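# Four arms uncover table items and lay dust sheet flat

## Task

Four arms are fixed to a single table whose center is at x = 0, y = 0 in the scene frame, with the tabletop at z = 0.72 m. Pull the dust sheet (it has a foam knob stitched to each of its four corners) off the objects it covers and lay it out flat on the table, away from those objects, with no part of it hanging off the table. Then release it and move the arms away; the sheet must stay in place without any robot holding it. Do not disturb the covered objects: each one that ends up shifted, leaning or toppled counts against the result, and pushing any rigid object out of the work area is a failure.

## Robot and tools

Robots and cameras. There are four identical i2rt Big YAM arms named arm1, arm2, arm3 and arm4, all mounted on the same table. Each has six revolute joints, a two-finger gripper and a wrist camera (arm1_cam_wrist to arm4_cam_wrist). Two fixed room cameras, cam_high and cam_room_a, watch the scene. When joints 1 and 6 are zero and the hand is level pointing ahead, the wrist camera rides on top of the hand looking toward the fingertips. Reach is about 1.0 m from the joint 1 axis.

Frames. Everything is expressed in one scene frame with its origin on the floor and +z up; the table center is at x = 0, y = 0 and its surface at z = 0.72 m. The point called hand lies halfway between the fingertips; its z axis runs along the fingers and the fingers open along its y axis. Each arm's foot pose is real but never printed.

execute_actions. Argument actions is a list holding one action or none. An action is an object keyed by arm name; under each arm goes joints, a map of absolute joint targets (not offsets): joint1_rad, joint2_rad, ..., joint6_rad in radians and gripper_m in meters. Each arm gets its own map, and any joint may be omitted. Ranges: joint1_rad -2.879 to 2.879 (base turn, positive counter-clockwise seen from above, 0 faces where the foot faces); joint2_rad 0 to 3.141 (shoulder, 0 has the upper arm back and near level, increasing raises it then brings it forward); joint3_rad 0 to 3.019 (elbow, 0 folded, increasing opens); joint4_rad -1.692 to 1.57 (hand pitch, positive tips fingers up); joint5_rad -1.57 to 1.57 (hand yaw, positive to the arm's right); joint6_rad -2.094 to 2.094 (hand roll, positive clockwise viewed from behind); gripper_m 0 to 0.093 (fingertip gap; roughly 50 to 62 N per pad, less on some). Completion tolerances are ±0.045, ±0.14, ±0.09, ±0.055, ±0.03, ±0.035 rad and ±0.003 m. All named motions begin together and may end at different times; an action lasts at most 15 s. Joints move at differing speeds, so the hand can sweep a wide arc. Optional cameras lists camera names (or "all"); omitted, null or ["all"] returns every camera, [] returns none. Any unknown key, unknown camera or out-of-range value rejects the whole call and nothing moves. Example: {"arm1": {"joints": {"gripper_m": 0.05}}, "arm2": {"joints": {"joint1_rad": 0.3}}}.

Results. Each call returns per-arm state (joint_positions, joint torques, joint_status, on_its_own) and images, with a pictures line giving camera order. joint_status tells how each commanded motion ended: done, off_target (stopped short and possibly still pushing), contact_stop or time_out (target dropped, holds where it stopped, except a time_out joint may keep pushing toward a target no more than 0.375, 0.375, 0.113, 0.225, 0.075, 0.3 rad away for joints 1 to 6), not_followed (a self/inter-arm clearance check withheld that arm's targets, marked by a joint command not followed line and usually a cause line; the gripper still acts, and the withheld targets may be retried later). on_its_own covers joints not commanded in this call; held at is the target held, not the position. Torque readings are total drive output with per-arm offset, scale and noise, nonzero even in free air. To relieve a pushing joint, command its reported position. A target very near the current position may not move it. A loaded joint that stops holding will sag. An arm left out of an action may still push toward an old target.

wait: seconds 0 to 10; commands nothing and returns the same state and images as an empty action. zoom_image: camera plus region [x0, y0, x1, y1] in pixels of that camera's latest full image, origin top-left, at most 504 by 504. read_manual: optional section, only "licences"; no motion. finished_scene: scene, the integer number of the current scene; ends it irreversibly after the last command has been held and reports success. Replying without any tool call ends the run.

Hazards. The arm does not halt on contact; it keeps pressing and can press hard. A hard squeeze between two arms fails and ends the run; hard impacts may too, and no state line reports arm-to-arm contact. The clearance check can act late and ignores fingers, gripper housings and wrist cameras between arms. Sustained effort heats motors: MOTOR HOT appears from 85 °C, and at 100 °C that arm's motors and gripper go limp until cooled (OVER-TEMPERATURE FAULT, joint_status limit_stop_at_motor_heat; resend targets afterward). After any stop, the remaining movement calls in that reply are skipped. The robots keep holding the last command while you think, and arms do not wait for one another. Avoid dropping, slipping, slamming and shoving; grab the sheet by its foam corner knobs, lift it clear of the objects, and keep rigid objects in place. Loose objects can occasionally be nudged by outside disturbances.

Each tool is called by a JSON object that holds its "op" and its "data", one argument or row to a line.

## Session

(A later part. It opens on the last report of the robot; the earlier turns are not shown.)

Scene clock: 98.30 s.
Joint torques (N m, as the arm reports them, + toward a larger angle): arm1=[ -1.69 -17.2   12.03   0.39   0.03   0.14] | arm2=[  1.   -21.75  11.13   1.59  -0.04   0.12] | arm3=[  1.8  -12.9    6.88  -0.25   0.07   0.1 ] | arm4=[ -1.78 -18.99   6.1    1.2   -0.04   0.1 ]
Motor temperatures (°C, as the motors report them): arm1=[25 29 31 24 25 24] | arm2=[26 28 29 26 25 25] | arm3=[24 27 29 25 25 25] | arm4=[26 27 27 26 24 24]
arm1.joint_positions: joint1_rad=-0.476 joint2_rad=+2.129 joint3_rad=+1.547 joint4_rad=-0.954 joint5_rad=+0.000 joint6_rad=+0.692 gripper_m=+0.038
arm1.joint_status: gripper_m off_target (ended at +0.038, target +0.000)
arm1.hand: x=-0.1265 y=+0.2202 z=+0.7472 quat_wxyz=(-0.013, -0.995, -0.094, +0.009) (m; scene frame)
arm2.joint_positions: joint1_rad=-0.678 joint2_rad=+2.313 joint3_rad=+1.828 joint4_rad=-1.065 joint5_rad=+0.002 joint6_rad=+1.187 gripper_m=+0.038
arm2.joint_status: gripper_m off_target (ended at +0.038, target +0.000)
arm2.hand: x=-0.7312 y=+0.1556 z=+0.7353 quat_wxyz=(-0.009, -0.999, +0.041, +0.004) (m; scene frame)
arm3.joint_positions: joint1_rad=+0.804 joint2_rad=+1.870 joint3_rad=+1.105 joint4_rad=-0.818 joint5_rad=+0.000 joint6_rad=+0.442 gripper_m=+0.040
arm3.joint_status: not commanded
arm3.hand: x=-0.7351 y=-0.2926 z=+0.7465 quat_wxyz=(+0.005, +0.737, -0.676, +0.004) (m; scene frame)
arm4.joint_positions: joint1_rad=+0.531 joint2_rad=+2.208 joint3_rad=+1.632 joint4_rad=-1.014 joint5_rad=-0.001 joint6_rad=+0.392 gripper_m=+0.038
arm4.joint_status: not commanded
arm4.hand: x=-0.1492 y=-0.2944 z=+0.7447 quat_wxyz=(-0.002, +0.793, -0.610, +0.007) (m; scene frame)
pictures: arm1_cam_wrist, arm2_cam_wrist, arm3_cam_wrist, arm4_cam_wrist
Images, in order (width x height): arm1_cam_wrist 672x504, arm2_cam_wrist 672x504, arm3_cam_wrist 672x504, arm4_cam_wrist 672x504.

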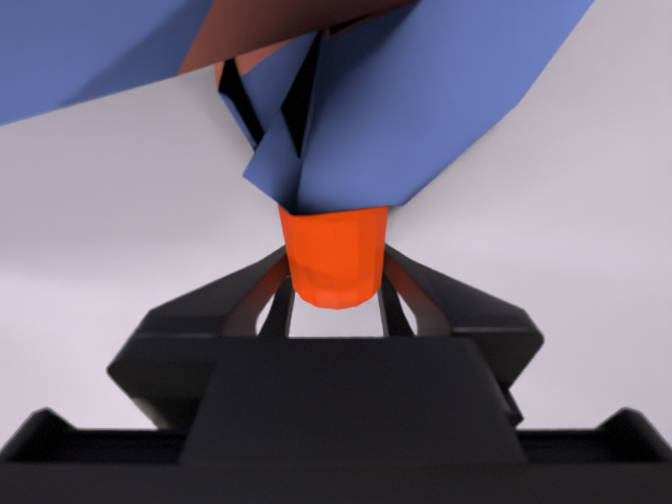

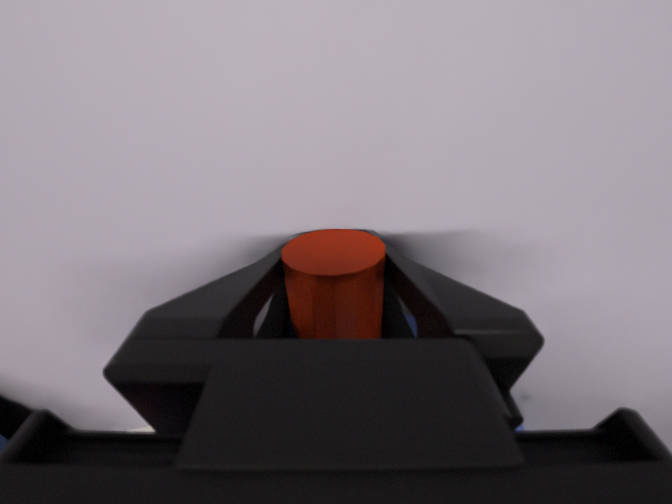

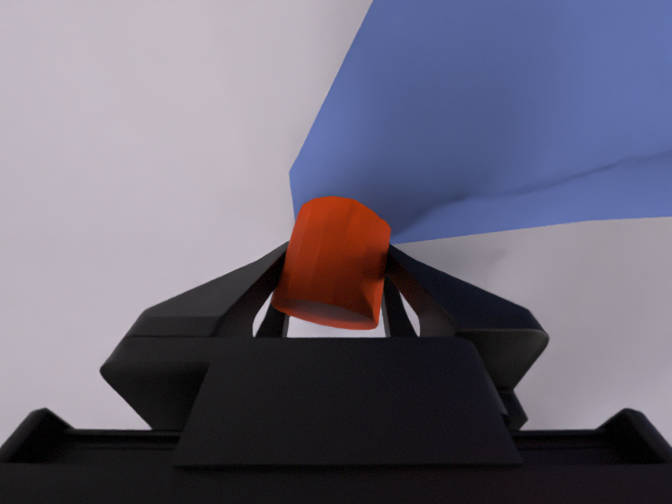

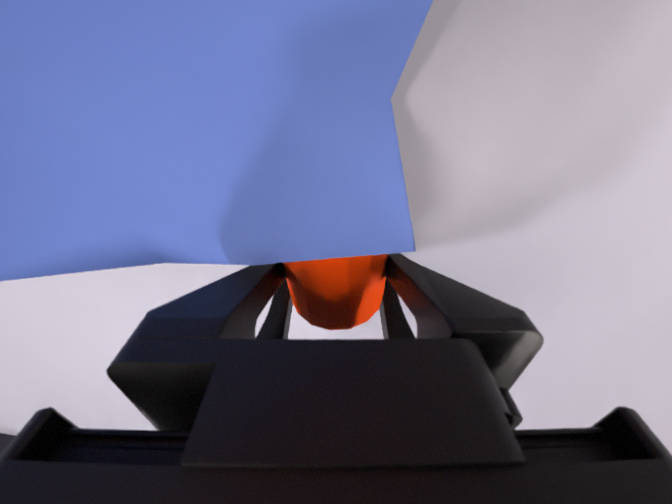

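{"op": "execute_actions", "data": {
  "actions": [
    {"arm1":{"joints":{"joint1_rad":-0.49,"joint2_rad":1.92,"joint3_rad":1.75,"joint4_rad":-1.3}},"arm2":{"joints":{"joint1_rad":-0.74,"joint2_rad":2.07,"joint3_rad":1.98,"joint4_rad":-1.36}},"arm3":{"joints":{"joint1_rad":0.86,"joint2_rad":1.67,"joint3_rad":1.39,"joint4_rad":-1.24}},"arm4":{"joints":{"joint2_rad":1.96,"joint3_rad":1.8,"joint4_rad":-1.33}}}
  ],
  "cameras": ["cam_high","cam_room_a"]
}}

{"op": "execute_actions", "data": {
  "actions": [
    {"arm1":{"joints":{"joint2_rad":1.72,"joint3_rad":1.94,"joint4_rad":-1.65}},"arm2":{"joints":{"joint1_rad":-0.8,"joint2_rad":1.84,"joint3_rad":2.1,"joint4_rad":-1.65}},"arm3":{"joints":{"joint1_rad":0.918,"joint2_rad":1.47,"joint3_rad":1.64,"joint4_rad":-1.65}},"arm4":{"joints":{"joint2_rad":1.72,"joint3_rad":1.94,"joint4_rad":-1.65}}}
  ],
  "cameras": ["cam_high","cam_room_a"]
}}

Scene clock: 115.90 s.
Joint torques (N m, as the arm reports them, + toward a larger angle): arm1=[ -1.84 -17.36  12.52  -0.51   0.03   0.02] | arm2=[  1.31 -20.66  12.41   0.55   0.01   0.1 ] | arm3=[  2.25 -14.15   9.56  -0.2    0.07   0.09] | arm4=[ -1.54 -18.84   9.11   0.27  -0.03   0.11]
Motor temperatures (°C, as the motors report them): arm1=[25 29 32 24 25 24] | arm2=[26 28 29 26 25 25] | arm3=[24 27 29 25 25 25] | arm4=[26 27 27 26 24 24]
arm1.joint_positions: joint1_rad=-0.476 joint2_rad=+1.890 joint3_rad=+1.720 joint4_rad=-1.288 joint5_rad=+0.000 joint6_rad=+0.693 gripper_m=+0.038
arm1.joint_status: all done
arm1.hand: x=-0.1290 y=+0.2192 z=+0.9468 quat_wxyz=(-0.040, -0.994, -0.093, +0.036) (m; scene frame)
arm2.joint_positions: joint1_rad=-0.746 joint2_rad=+2.035 joint3_rad=+1.966 joint4_rad=-1.345 joint5_rad=+0.001 joint6_rad=+1.188 gripper_m=+0.038
arm2.joint_status: all done
arm2.hand: x=-0.7725 y=+0.1770 z=+0.9652 quat_wxyz=(-0.070, -0.994, +0.075, +0.034) (m; scene frame)
arm3.joint_positions: joint1_rad=+0.863 joint2_rad=+1.657 joint3_rad=+1.379 joint4_rad=-1.229 joint5_rad=+0.000 joint6_rad=+0.446 gripper_m=+0.040
arm3.joint_status: all done
arm3.hand: x=-0.7764 y=-0.2785 z=+0.9366 quat_wxyz=(-0.005, +0.755, -0.655, -0.033) (m; scene frame)
arm4.joint_positions: joint1_rad=+0.531 joint2_rad=+1.963 joint3_rad=+1.775 joint4_rad=-1.315 joint5_rad=-0.001 joint6_rad=+0.392 gripper_m=+0.038
arm4.joint_status: all done
arm4.hand: x=-0.1520 y=-0.2936 z=+0.9417 quat_wxyz=(-0.014, +0.792, -0.609, -0.035) (m; scene frame)
pictures: cam_high, cam_room_a
Images, in order (width x height): cam_high 672x504, cam_room_a 672x504.

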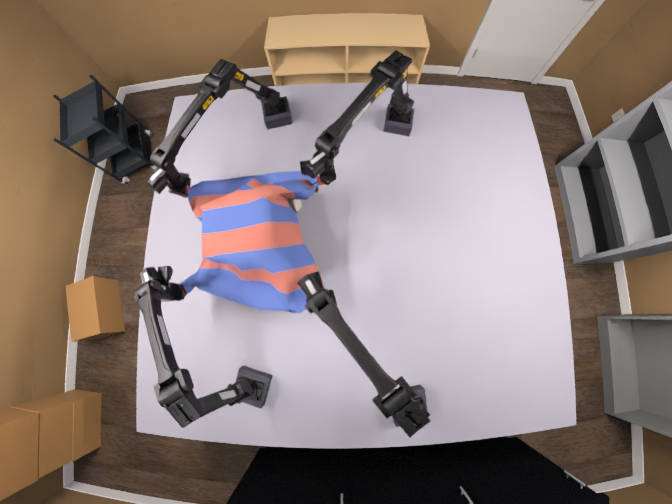

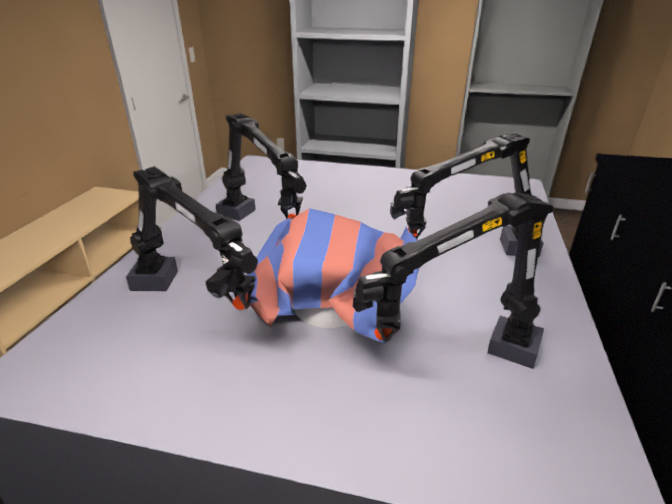

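Scene clock: 117.47 s.
Joint torques (N m, as the arm reports them, + toward a larger angle): arm1=[ -1.93 -14.2   12.82  -0.27   0.07   0.06] | arm2=[  0.87 -16.91  12.46   0.63   0.03   0.09] | arm3=[  1.96 -10.67  10.69   0.01   0.08   0.09] | arm4=[ -1.99 -15.93   9.42   0.4   -0.02   0.1 ]
Motor temperatures (°C, as the motors report them): arm1=[25 29 32 24 25 24] | arm2=[26 28 30 26 25 25] | arm3=[24 27 29 25 25 25] | arm4=[26 27 28 26 24 24]
arm1.joint_positions: joint1_rad=-0.477 joint2_rad=+1.695 joint3_rad=+1.908 joint4_rad=-1.639 joint5_rad=+0.000 joint6_rad=+0.693 gripper_m=+0.038
arm1.joint_status: all done
arm1.hand: x=-0.0898 y=+0.2692 z=+1.1221 quat_wxyz=(-0.051, -0.993, -0.092, +0.047) (m; scene frame)
arm2.joint_positions: joint1_rad=-0.802 joint2_rad=+1.809 joint3_rad=+2.081 joint4_rad=-1.635 joint5_rad=+0.000 joint6_rad=+1.190 gripper_m=+0.038
arm2.joint_status: all done
arm2.hand: x=-0.7628 y=+0.2599 z=+1.1406 quat_wxyz=(-0.092, -0.989, +0.103, +0.047) (m; scene frame)
arm3.joint_positions: joint1_rad=+0.919 joint2_rad=+1.463 joint3_rad=+1.624 joint4_rad=-1.640 joint5_rad=+0.000 joint6_rad=+0.448 gripper_m=+0.040
arm3.joint_status: all done
arm3.hand: x=-0.7641 y=-0.3399 z=+1.1155 quat_wxyz=(-0.008, +0.772, -0.634, -0.047) (m; scene frame)
arm4.joint_positions: joint1_rad=+0.531 joint2_rad=+1.728 joint3_rad=+1.914 joint4_rad=-1.636 joint5_rad=-0.001 joint6_rad=+0.392 gripper_m=+0.038
arm4.joint_status: all done
arm4.hand: x=-0.1114 y=-0.3497 z=+1.1239 quat_wxyz=(-0.020, +0.791, -0.608, -0.060) (m; scene frame)
pictures: cam_high, cam_room_a
Images, in order (width x height): cam_high 672x504, cam_room_a 672x504.

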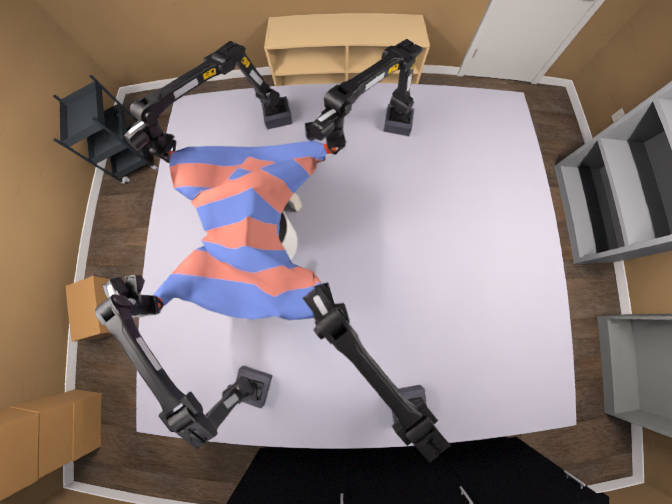

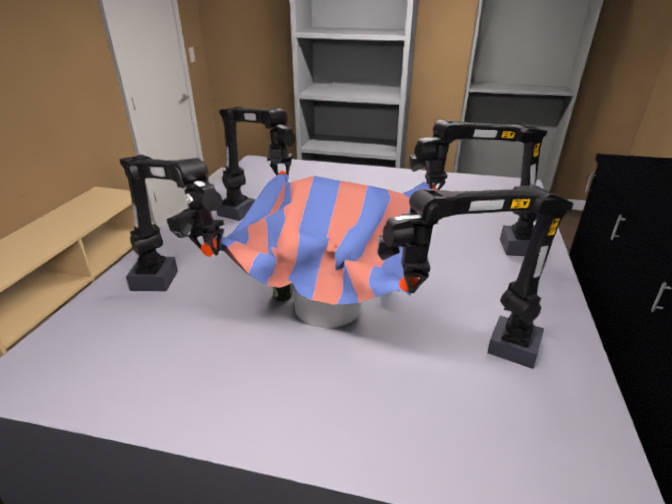

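{"op": "execute_actions", "data": {
  "actions": [
    {"arm1":{"joints":{"joint1_rad":-0.64,"joint2_rad":1.6,"joint3_rad":1.72,"joint6_rad":0.3}},"arm2":{"joints":{"joint1_rad":-0.912,"joint2_rad":1.66,"joint3_rad":1.79,"joint6_rad":1.3}},"arm3":{"joints":{"joint1_rad":1.08,"joint2_rad":1.29,"joint3_rad":1.42,"joint6_rad":1.1}},"arm4":{"joints":{"joint1_rad":0.65,"joint2_rad":1.54,"joint3_rad":1.67,"joint6_rad":0.1}}}
  ],
  "cameras": ["cam_high","cam_room_a"]
}}

Scene clock: 132.63 s.
Joint torques (N m, as the arm reports them, + toward a larger angle): arm1=[  0.75 -15.7    9.37  -0.41   0.06  -0.07] | arm2=[  1.08 -17.65  10.38   0.37   0.07   0.1 ] | arm3=[ 1.89 -8.74  9.01 -0.13  0.01  0.16] | arm4=[ -2.02 -12.64   7.29   0.29  -0.05  -0.1 ]
Motor temperatures (°C, as the motors report them): arm1=[25 29 33 24 25 24] | arm2=[26 28 30 26 25 25] | arm3=[24 26 31 25 25 25] | arm4=[26 27 29 26 24 24]
arm1.joint_positions: joint1_rad=-0.651 joint2_rad=+1.620 joint3_rad=+1.730 joint4_rad=-1.643 joint5_rad=-0.001 joint6_rad=+0.306 gripper_m=+0.038
arm1.joint_status: all done
arm1.hand: x=-0.1205 y=+0.3667 z=+1.0889 quat_wxyz=(-0.010, -0.980, -0.198, +0.013) (m; scene frame)
arm2.joint_positions: joint1_rad=-0.916 joint2_rad=+1.663 joint3_rad=+1.796 joint4_rad=-1.635 joint5_rad=-0.001 joint6_rad=+1.289 gripper_m=+0.038
arm2.joint_status: all done
arm2.hand: x=-0.7674 y=+0.3585 z=+1.1023 quat_wxyz=(-0.031, -0.977, +0.209, +0.014) (m; scene frame)
arm3.joint_positions: joint1_rad=+1.082 joint2_rad=+1.288 joint3_rad=+1.420 joint4_rad=-1.641 joint5_rad=+0.002 joint6_rad=+1.087 gripper_m=+0.040
arm3.joint_status: all done
arm3.hand: x=-0.7659 y=-0.4387 z=+1.1031 quat_wxyz=(+0.008, +0.601, -0.799, -0.032) (m; scene frame)
arm4.joint_positions: joint1_rad=+0.663 joint2_rad=+1.539 joint3_rad=+1.675 joint4_rad=-1.636 joint5_rad=-0.001 joint6_rad=+0.112 gripper_m=+0.038
arm4.joint_status: all done
arm4.hand: x=-0.1099 y=-0.4537 z=+1.1199 quat_wxyz=(-0.017, +0.900, -0.435, -0.034) (m; scene frame)
pictures: cam_high, cam_room_a
Images, in order (width x height): cam_high 672x504, cam_room_a 672x504.

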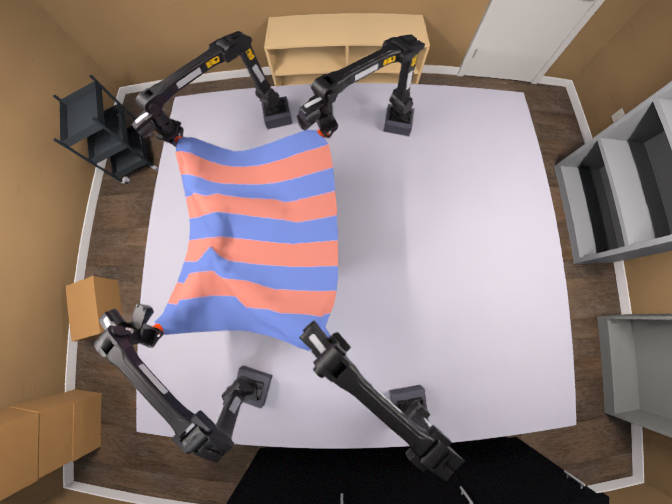

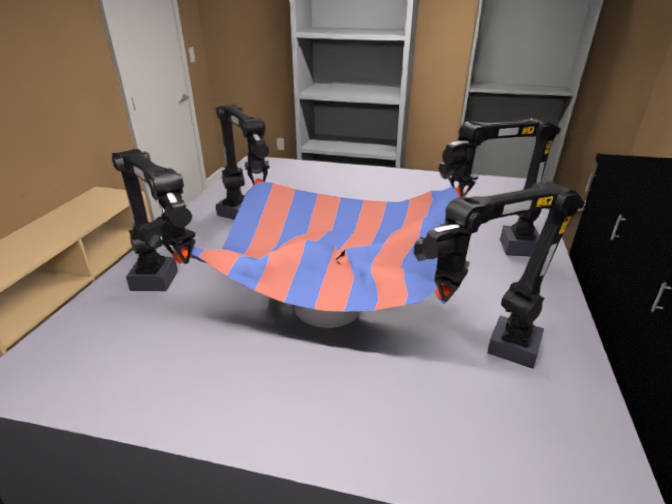

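{"op": "execute_actions", "data": {
  "actions": [
    {"arm1":{"joints":{"joint2_rad":1.38,"joint3_rad":1.93}},"arm2":{"joints":{"joint1_rad":-0.98,"joint2_rad":1.52,"joint3_rad":2.07}},"arm3":{"joints":{"joint1_rad":1.18,"joint2_rad":1.13,"joint3_rad":1.73}},"arm4":{"joints":{"joint2_rad":1.33,"joint3_rad":1.9}}}
  ],
  "cameras": ["cam_high","cam_room_a"]
}}

Scene clock: 144.67 s.
Joint torques (N m, as the arm reports them, + toward a larger angle): arm1=[-1.4  -9.33 11.51  0.61  0.17 -0.03] | arm2=[  0.46 -11.7   11.79   1.22   0.22   0.05] | arm3=[ 2.71 -7.04  9.87  0.68 -0.03  0.09] | arm4=[ -1.05 -11.48   8.97   0.99  -0.3   -0.09]
Motor temperatures (°C, as the motors report them): arm1=[25 29 32 24 25 24] | arm2=[26 28 30 26 25 25] | arm3=[24 26 31 25 25 25] | arm4=[26 27 29 26 24 24]
arm1.joint_positions: joint1_rad=-0.640 joint2_rad=+1.373 joint3_rad=+1.911 joint4_rad=-1.643 joint5_rad=-0.005 joint6_rad=+0.297 gripper_m=+0.038
arm1.joint_status: all done
arm1.hand: x=-0.0841 y=+0.3911 z=+1.2786 quat_wxyz=(-0.115, -0.952, -0.202, +0.197) (m; scene frame)
arm2.joint_positions: joint1_rad=-0.976 joint2_rad=+1.501 joint3_rad=+2.053 joint4_rad=-1.636 joint5_rad=-0.006 joint6_rad=+1.291 gripper_m=+0.038
arm2.joint_status: all done
arm2.hand: x=-0.7794 y=+0.3910 z=+1.2913 quat_wxyz=(-0.210, -0.943, +0.232, +0.116) (m; scene frame)
arm3.joint_positions: joint1_rad=+1.179 joint2_rad=+1.128 joint3_rad=+1.714 joint4_rad=-1.641 joint5_rad=+0.003 joint6_rad=+1.091 gripper_m=+0.040
arm3.joint_status: all done
arm3.hand: x=-0.7771 y=-0.4745 z=+1.2845 quat_wxyz=(+0.055, +0.616, -0.745, -0.251) (m; scene frame)
arm4.joint_positions: joint1_rad=+0.650 joint2_rad=+1.355 joint3_rad=+1.876 joint4_rad=-1.636 joint5_rad=+0.006 joint6_rad=+0.112 gripper_m=+0.038
arm4.joint_status: all done
arm4.hand: x=-0.0865 y=-0.4697 z=+1.2863 quat_wxyz=(-0.084, +0.874, -0.429, -0.212) (m; scene frame)
pictures: cam_high, cam_room_a
Images, in order (width x height): cam_high 672x504, cam_room_a 672x504.

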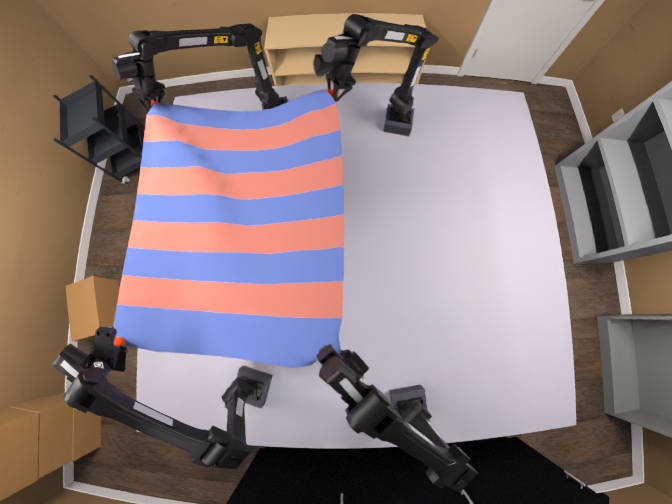

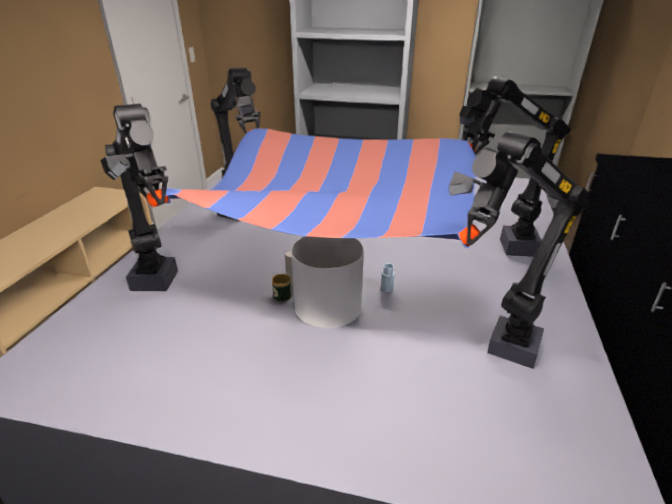

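{"op": "execute_actions", "data": {
  "actions": [
    {"arm1":{"joints":{"joint1_rad":0.25,"joint2_rad":0.96,"joint3_rad":1.63,"joint6_rad":1.2}},"arm2":{"joints":{"joint1_rad":-0.21,"joint2_rad":1.14,"joint3_rad":1.73,"joint6_rad":1.9}},"arm3":{"joints":{"joint1_rad":0,"joint2_rad":0.83,"joint3_rad":1.58,"joint6_rad":0}},"arm4":{"joints":{"joint1_rad":-0.257,"joint2_rad":1.03,"joint3_rad":1.67,"joint6_rad":-0.8}}}
  ],
  "cameras": ["cam_high","cam_room_a"]
}}

Scene clock: 160.90 s.
Joint torques (N m, as the arm reports them, + toward a larger angle): arm1=[ 1.33 -2.45  7.85  0.4   0.17  0.06] | arm2=[ 0.8  -5.24  9.76  1.25  0.16  0.08] | arm3=[ 2.26 -2.5   8.8   0.99 -0.06  0.05] | arm4=[-1.72 -5.36  6.9   1.18 -0.19 -0.08]
Motor temperatures (°C, as the motors report them): arm1=[25 28 32 24 25 24] | arm2=[26 27 30 26 25 25] | arm3=[24 26 31 25 25 25] | arm4=[26 26 29 26 24 24]
arm1.joint_positions: joint1_rad=+0.237 joint2_rad=+0.956 joint3_rad=+1.644 joint4_rad=-1.643 joint5_rad=-0.002 joint6_rad=+1.191 gripper_m=+0.038
arm1.joint_status: all done
arm1.hand: x=+0.2635 y=+0.3926 z=+1.3107 quat_wxyz=(-0.299, -0.934, -0.190, +0.050) (m; scene frame)
arm2.joint_positions: joint1_rad=-0.211 joint2_rad=+1.134 joint3_rad=+1.734 joint4_rad=-1.636 joint5_rad=-0.004 joint6_rad=+1.888 gripper_m=+0.038
arm2.joint_status: all done
arm2.hand: x=-0.4307 y=+0.3916 z=+1.3031 quat_wxyz=(-0.261, -0.952, +0.151, -0.045) (m; scene frame)
arm3.joint_positions: joint1_rad=+0.004 joint2_rad=+0.835 joint3_rad=+1.570 joint4_rad=-1.641 joint5_rad=+0.002 joint6_rad=+0.008 gripper_m=+0.040
arm3.joint_status: all done
arm3.hand: x=-0.4257 y=-0.4548 z=+1.3023 quat_wxyz=(-0.257, +0.568, -0.756, -0.199) (m; scene frame)
arm4.joint_positions: joint1_rad=-0.244 joint2_rad=+1.042 joint3_rad=+1.671 joint4_rad=-1.636 joint5_rad=+0.001 joint6_rad=-0.786 gripper_m=+0.038
arm4.joint_status: all done
arm4.hand: x=+0.2645 y=-0.4644 z=+1.3119 quat_wxyz=(-0.268, +0.862, -0.421, -0.091) (m; scene frame)
pictures: cam_high, cam_room_a
Images, in order (width x height): cam_high 672x504, cam_room_a 672x504.

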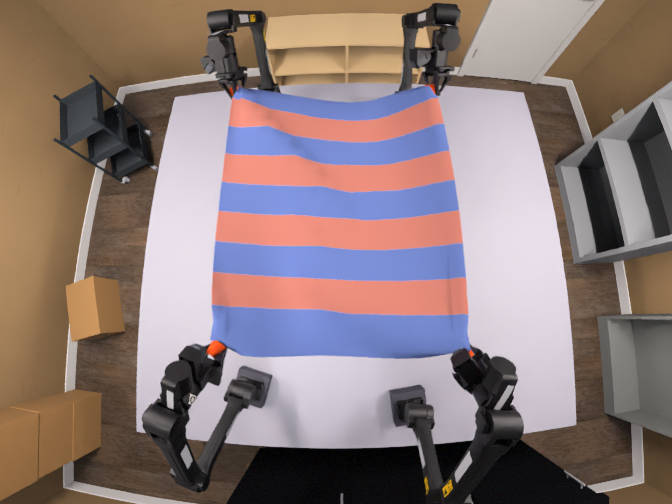

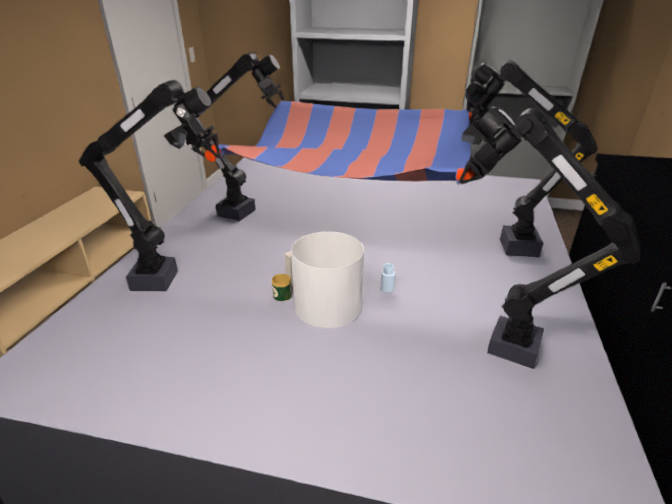

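{"op": "execute_actions", "data": {
  "actions": [
    {"arm1":{"joints":{"joint1_rad":1.23,"joint2_rad":1.55,"joint3_rad":2.11,"joint6_rad":2.08}},"arm2":{"joints":{"joint1_rad":0.656,"joint2_rad":1.59,"joint3_rad":2.14,"joint6_rad":2.08}},"arm3":{"joints":{"joint1_rad":-0.845,"joint2_rad":1.56,"joint3_rad":2.13,"joint6_rad":-0.85}},"arm4":{"joints":{"joint1_rad":-1.1,"joint2_rad":1.69,"joint3_rad":2.3,"joint6_rad":-1.65}}}
  ],
  "cameras": []
}}

{"op": "execute_actions", "data": {
  "actions": [
    {"arm1":{"joints":{"joint1_rad":1.255,"joint2_rad":1.7,"joint3_rad":1.58,"joint4_rad":-1.47}},"arm2":{"joints":{"joint2_rad":1.7,"joint3_rad":1.58,"joint4_rad":-1.47}},"arm3":{"joints":{"joint2_rad":1.68,"joint3_rad":1.58,"joint4_rad":-1.47}},"arm4":{"joints":{"joint1_rad":-1.13,"joint2_rad":1.81,"joint3_rad":1.76,"joint4_rad":-1.52}}}
  ],
  "cameras": ["cam_high","cam_room_a"]
}}

Scene clock: 178.03 s.
Joint torques (N m, as the arm reports them, + toward a larger angle): arm1=[ -1.   -14.9   14.52   0.38   0.11   0.15] | arm2=[  1.11 -18.69  14.37   1.1   -0.24  -0.06] | arm3=[  2.28 -14.4   12.34   0.75   0.16   0.12] | arm4=[ -1.64 -15.38  11.13   1.17   0.09  -0.1 ]
Motor temperatures (°C, as the motors report them): arm1=[25 28 31 24 25 24] | arm2=[26 26 30 26 25 25] | arm3=[24 26 31 25 25 25] | arm4=[26 26 29 26 24 24]
arm1.joint_positions: joint1_rad=+1.236 joint2_rad=+1.565 joint3_rad=+2.049 joint4_rad=-1.646 joint5_rad=+0.000 joint6_rad=+2.070 gripper_m=+0.038
arm1.joint_status: all done
arm1.hand: x=+0.7034 y=+0.4145 z=+1.2545 quat_wxyz=(-0.148, -0.946, -0.252, -0.143) (m; scene frame)
arm2.joint_positions: joint1_rad=+0.651 joint2_rad=+1.620 joint3_rad=+2.094 joint4_rad=-1.638 joint5_rad=+0.008 joint6_rad=+2.083 gripper_m=+0.038
arm2.joint_status: all done
arm2.hand: x=-0.0178 y=+0.3996 z=+1.2516 quat_wxyz=(-0.159, -0.964, -0.171, -0.127) (m; scene frame)
arm3.joint_positions: joint1_rad=-0.840 joint2_rad=+1.577 joint3_rad=+2.084 joint4_rad=-1.644 joint5_rad=-0.005 joint6_rad=-0.847 gripper_m=+0.040
arm3.joint_status: all done
arm3.hand: x=-0.0195 y=-0.4653 z=+1.2513 quat_wxyz=(-0.208, +0.593, -0.777, +0.039) (m; scene frame)
arm4.joint_positions: joint1_rad=-1.090 joint2_rad=+1.705 joint3_rad=+2.241 joint4_rad=-1.641 joint5_rad=-0.008 joint6_rad=-1.634 gripper_m=+0.038
arm4.joint_status: all done
arm4.hand: x=+0.7002 y=-0.4635 z=+1.2769 quat_wxyz=(-0.208, +0.874, -0.426, +0.110) (m; scene frame)
pictures: none
No camera images: the call's "cameras" was empty. Leave "cameras" out to get every camera's image.

Scene clock: 179.50 s.
Joint torques (N m, as the arm reports them, + toward a larger angle): arm1=[  1.42 -18.     9.8    0.2    0.01   0.13] | arm2=[  1.81 -19.45   9.5    0.11  -0.39  -0.05] | arm3=[  1.43 -16.41   9.     0.31   0.29   0.12] | arm4=[ -2.5  -18.41   7.92   1.05   0.25  -0.12]
Motor temperatures (°C, as the motors report them): arm1=[25 28 31 24 25 24] | arm2=[26 27 30 26 25 25] | arm3=[24 26 31 25 25 25] | arm4=[26 26 29 26 24 24]
arm1.joint_positions: joint1_rad=+1.236 joint2_rad=+1.725 joint3_rad=+1.579 joint4_rad=-1.480 joint5_rad=+0.002 joint6_rad=+2.071 gripper_m=+0.038
arm1.joint_status: all done
arm1.hand: x=+0.6947 y=+0.4206 z=+0.9860 quat_wxyz=(+0.019, -0.966, -0.257, +0.017) (m; scene frame)
arm2.joint_positions: joint1_rad=+0.642 joint2_rad=+1.716 joint3_rad=+1.594 joint4_rad=-1.454 joint5_rad=+0.013 joint6_rad=+2.085 gripper_m=+0.038
arm2.joint_status: all done
arm2.hand: x=-0.0389 y=+0.4108 z=+1.0008 quat_wxyz=(-0.003, -0.985, -0.170, +0.005) (m; scene frame)
arm3.joint_positions: joint1_rad=-0.831 joint2_rad=+1.705 joint3_rad=+1.579 joint4_rad=-1.472 joint5_rad=-0.009 joint6_rad=-0.855 gripper_m=+0.040
arm3.joint_status: all done
arm3.hand: x=-0.0391 y=-0.4688 z=+0.9838 quat_wxyz=(+0.016, +0.613, -0.790, -0.008) (m; scene frame)
arm4.joint_positions: joint1_rad=-1.104 joint2_rad=+1.837 joint3_rad=+1.752 joint4_rad=-1.534 joint5_rad=-0.012 joint6_rad=-1.635 gripper_m=+0.038
arm4.joint_status: all done
arm4.hand: x=+0.6862 y=-0.4791 z=+1.0046 quat_wxyz=(+0.012, +0.896, -0.443, -0.018) (m; scene frame)
pictures: cam_high, cam_room_a
Images, in order (width x height): cam_high 672x504, cam_room_a 672x504.

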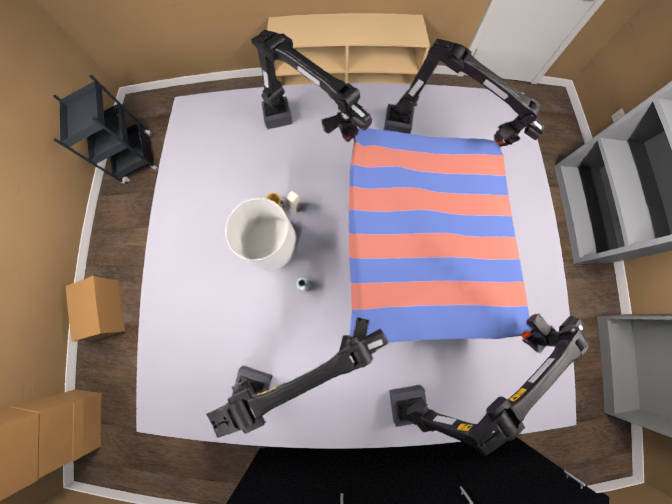

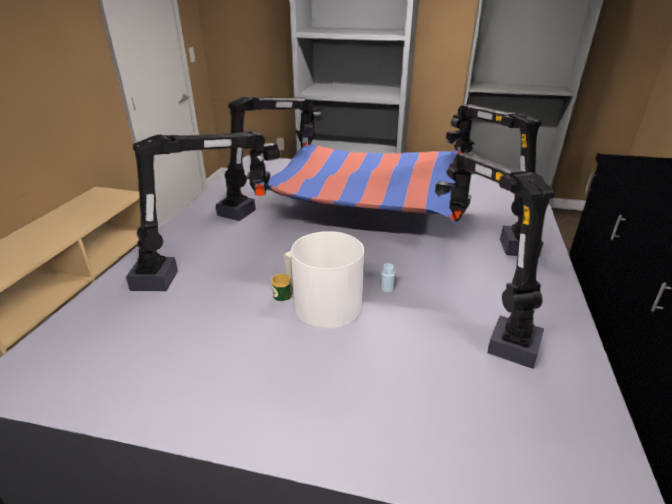

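{"op": "execute_actions", "data": {
  "actions": [
    {"arm1":{"joints":{"joint2_rad":1.91,"joint3_rad":1.25,"joint4_rad":-0.886}},"arm2":{"joints":{"joint2_rad":1.91,"joint3_rad":1.25,"joint4_rad":-0.886}},"arm3":{"joints":{"joint2_rad":1.9,"joint3_rad":1.25,"joint4_rad":-0.886}},"arm4":{"joints":{"joint2_rad":2.02,"joint3_rad":1.43,"joint4_rad":-0.957}}}
  ],
  "cameras": ["cam_high"]
}}

{"op": "execute_actions", "data": {
  "actions": [
    {"arm1":{"joints":{"gripper_m":0.09}},"arm2":{"joints":{"gripper_m":0.09}},"arm3":{"joints":{"gripper_m":0.09}},"arm4":{"joints":{"gripper_m":0.09}}}
  ],
  "cameras": []
}}

{"op": "execute_actions", "data": {
  "actions": [
    {"arm1":{"joints":{"joint2_rad":1.0,"joint6_rad":0}},"arm2":{"joints":{"joint2_rad":1.0,"joint6_rad":0}},"arm3":{"joints":{"joint2_rad":1.0,"joint6_rad":0}},"arm4":{"joints":{"joint2_rad":1.0,"joint6_rad":0}}}
  ],
  "cameras": ["cam_high","cam_room_a"]
}}

Scene clock: 194.07 s.
Joint torques (N m, as the arm reports them, + toward a larger angle): arm1=[  1.64 -18.43   8.33   0.28  -0.19   0.08] | arm2=[  2.66 -20.14   7.21   0.6   -0.38  -0.05] | arm3=[  0.59 -17.1    7.68   0.37   0.36   0.17] | arm4=[ -2.5  -18.2    7.03   1.03   0.34  -0.11]
Motor temperatures (°C, as the motors report them): arm1=[25 29 31 24 25 24] | arm2=[26 28 29 26 25 25] | arm3=[24 27 31 25 25 25] | arm4=[26 27 29 26 24 24]
arm1.joint_positions: joint1_rad=+1.236 joint2_rad=+1.930 joint3_rad=+1.243 joint4_rad=-0.896 joint5_rad=+0.007 joint6_rad=+2.071 gripper_m=+0.038
arm1.joint_status: all done
arm1.hand: x=+0.6954 y=+0.4203 z=+0.7658 quat_wxyz=(+0.002, -0.966, -0.257, +0.003) (m; scene frame)
arm2.joint_positions: joint1_rad=+0.632 joint2_rad=+1.920 joint3_rad=+1.268 joint4_rad=-0.879 joint5_rad=+0.012 joint6_rad=+2.085 gripper_m=+0.038
arm2.joint_status: all done
arm2.hand: x=-0.0366 y=+0.4018 z=+0.7833 quat_wxyz=(-0.020, -0.986, -0.164, -0.009) (m; scene frame)
arm3.joint_positions: joint1_rad=-0.825 joint2_rad=+1.915 joint3_rad=+1.241 joint4_rad=-0.893 joint5_rad=-0.011 joint6_rad=-0.863 gripper_m=+0.040
arm3.joint_status: all done
arm3.hand: x=-0.0413 y=-0.4662 z=+0.7601 quat_wxyz=(+0.001, +0.618, -0.786, -0.006) (m; scene frame)
arm4.joint_positions: joint1_rad=-1.101 joint2_rad=+2.036 joint3_rad=+1.414 joint4_rad=-0.969 joint5_rad=-0.015 joint6_rad=-1.635 gripper_m=+0.038
arm4.joint_status: all done
arm4.hand: x=+0.6874 y=-0.4738 z=+0.7748 quat_wxyz=(+0.000, +0.897, -0.442, -0.012) (m; scene frame)
pictures: cam_high
Images, in order (width x height): cam_high 672x504.

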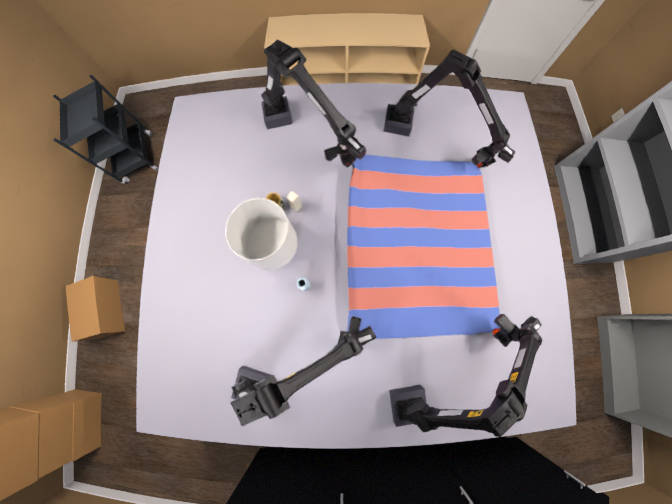

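Scene clock: 194.87 s.
Joint torques (N m, as the arm reports them, + toward a larger angle): arm1=[  1.08 -17.88   8.33   0.32   0.02   0.17] | arm2=[  1.3  -19.82   8.01   0.57  -0.07  -0.05] | arm3=[  2.25 -16.73   7.87   0.41   0.07   0.12] | arm4=[ -1.47 -18.24   7.04   1.06  -0.09  -0.08]
Motor temperatures (°C, as the motors report them): arm1=[25 29 31 24 25 24] | arm2=[26 28 29 26 25 25] | arm3=[24 27 31 25 25 25] | arm4=[26 27 29 26 24 24]
arm1.joint_positions: joint1_rad=+1.238 joint2_rad=+1.930 joint3_rad=+1.243 joint4_rad=-0.896 joint5_rad=+0.002 joint6_rad=+2.072 gripper_m=+0.090
arm1.joint_status: all done
arm1.hand: x=+0.6965 y=+0.4221 z=+0.7658 quat_wxyz=(+0.003, -0.966, -0.258, +0.002) (m; scene frame)
arm2.joint_positions: joint1_rad=+0.650 joint2_rad=+1.920 joint3_rad=+1.258 joint4_rad=-0.879 joint5_rad=+0.003 joint6_rad=+2.085 gripper_m=+0.090
arm2.joint_status: all done
arm2.hand: x=-0.0331 y=+0.4134 z=+0.7801 quat_wxyz=(-0.013, -0.985, -0.173, -0.010) (m; scene frame)
arm3.joint_positions: joint1_rad=-0.842 joint2_rad=+1.915 joint3_rad=+1.241 joint4_rad=-0.893 joint5_rad=-0.003 joint6_rad=-0.859 gripper_m=+0.090
arm3.joint_status: all done
arm3.hand: x=-0.0370 y=-0.4749 z=+0.7601 quat_wxyz=(+0.001, +0.610, -0.792, -0.002) (m; scene frame)
arm4.joint_positions: joint1_rad=-1.119 joint2_rad=+2.036 joint3_rad=+1.414 joint4_rad=-0.969 joint5_rad=-0.003 joint6_rad=-1.639 gripper_m=+0.090
arm4.joint_status: all done
arm4.hand: x=+0.6941 y=-0.4839 z=+0.7747 quat_wxyz=(+0.002, +0.894, -0.449, -0.007) (m; scene frame)
pictures: none
No camera images: the call's "cameras" was empty. Leave "cameras" out to get every camera's image.

Scene clock: 197.27 s.
Joint torques (N m, as the arm reports them, + toward a larger angle): arm1=[ 1.05 -4.38 12.06  1.43 -0.08 -0.07] | arm2=[ 1.26 -3.97 12.49  2.27 -0.14 -0.14] | arm3=[ 2.06 -5.06 10.91  1.77  0.16  0.12] | arm4=[-1.61 -5.13  9.15  2.78 -0.01  0.13]
Motor temperatures (°C, as the motors report them): arm1=[25 29 31 24 25 24] | arm2=[26 28 30 26 25 25] | arm3=[24 27 31 25 25 25] | arm4=[26 27 29 26 24 24]
arm1.joint_positions: joint1_rad=+1.238 joint2_rad=+0.981 joint3_rad=+1.243 joint4_rad=-0.896 joint5_rad=+0.002 joint6_rad=+0.009 gripper_m=+0.090
arm1.joint_status: all done
arm1.hand: x=+0.6285 y=+0.4615 z=+1.2286 quat_wxyz=(-0.438, -0.246, -0.856, +0.120) (m; scene frame)
arm2.joint_positions: joint1_rad=+0.650 joint2_rad=+0.983 joint3_rad=+1.245 joint4_rad=-0.879 joint5_rad=+0.002 joint6_rad=+0.015 gripper_m=+0.090
arm2.joint_status: all done
arm2.hand: x=-0.0995 y=+0.4697 z=+1.2373 quat_wxyz=(-0.433, -0.315, -0.830, +0.157) (m; scene frame)
arm3.joint_positions: joint1_rad=-0.842 joint2_rad=+0.987 joint3_rad=+1.241 joint4_rad=-0.893 joint5_rad=-0.003 joint6_rad=-0.009 gripper_m=+0.090
arm3.joint_status: all done
arm3.hand: x=-0.1022 y=-0.5071 z=+1.2139 quat_wxyz=(-0.435, +0.205, -0.871, -0.100) (m; scene frame)
arm4.joint_positions: joint1_rad=-1.119 joint2_rad=+0.996 joint3_rad=+1.414 joint4_rad=-0.969 joint5_rad=-0.003 joint6_rad=-0.011 gripper_m=+0.090
arm4.joint_status: all done
arm4.hand: x=+0.5862 y=-0.5581 z=+1.3150 quat_wxyz=(-0.471, +0.249, -0.834, -0.140) (m; scene frame)
pictures: cam_high, cam_room_a
Images, in order (width x height): cam_high 672x504, cam_room_a 672x504.

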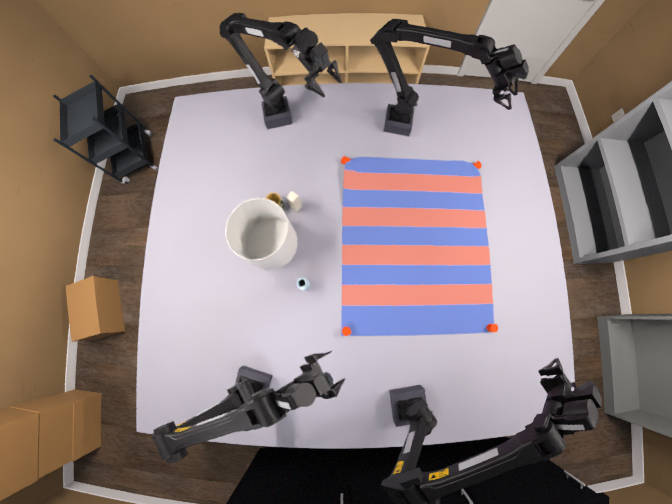

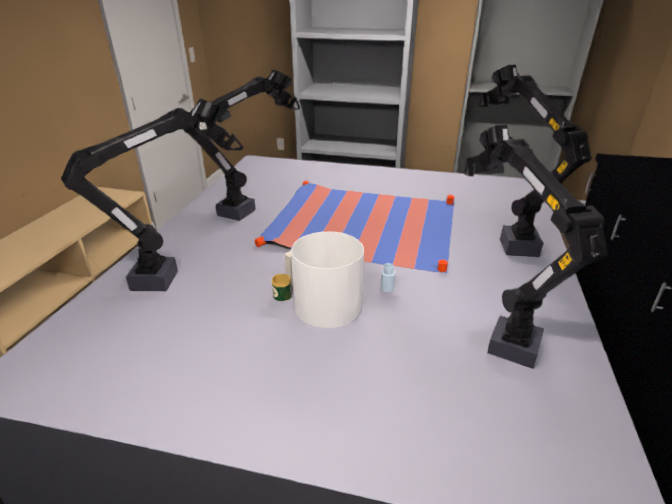

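{"op": "finished_scene", "data": {
  "scene": 1
}}

The scene is finished: the task was done.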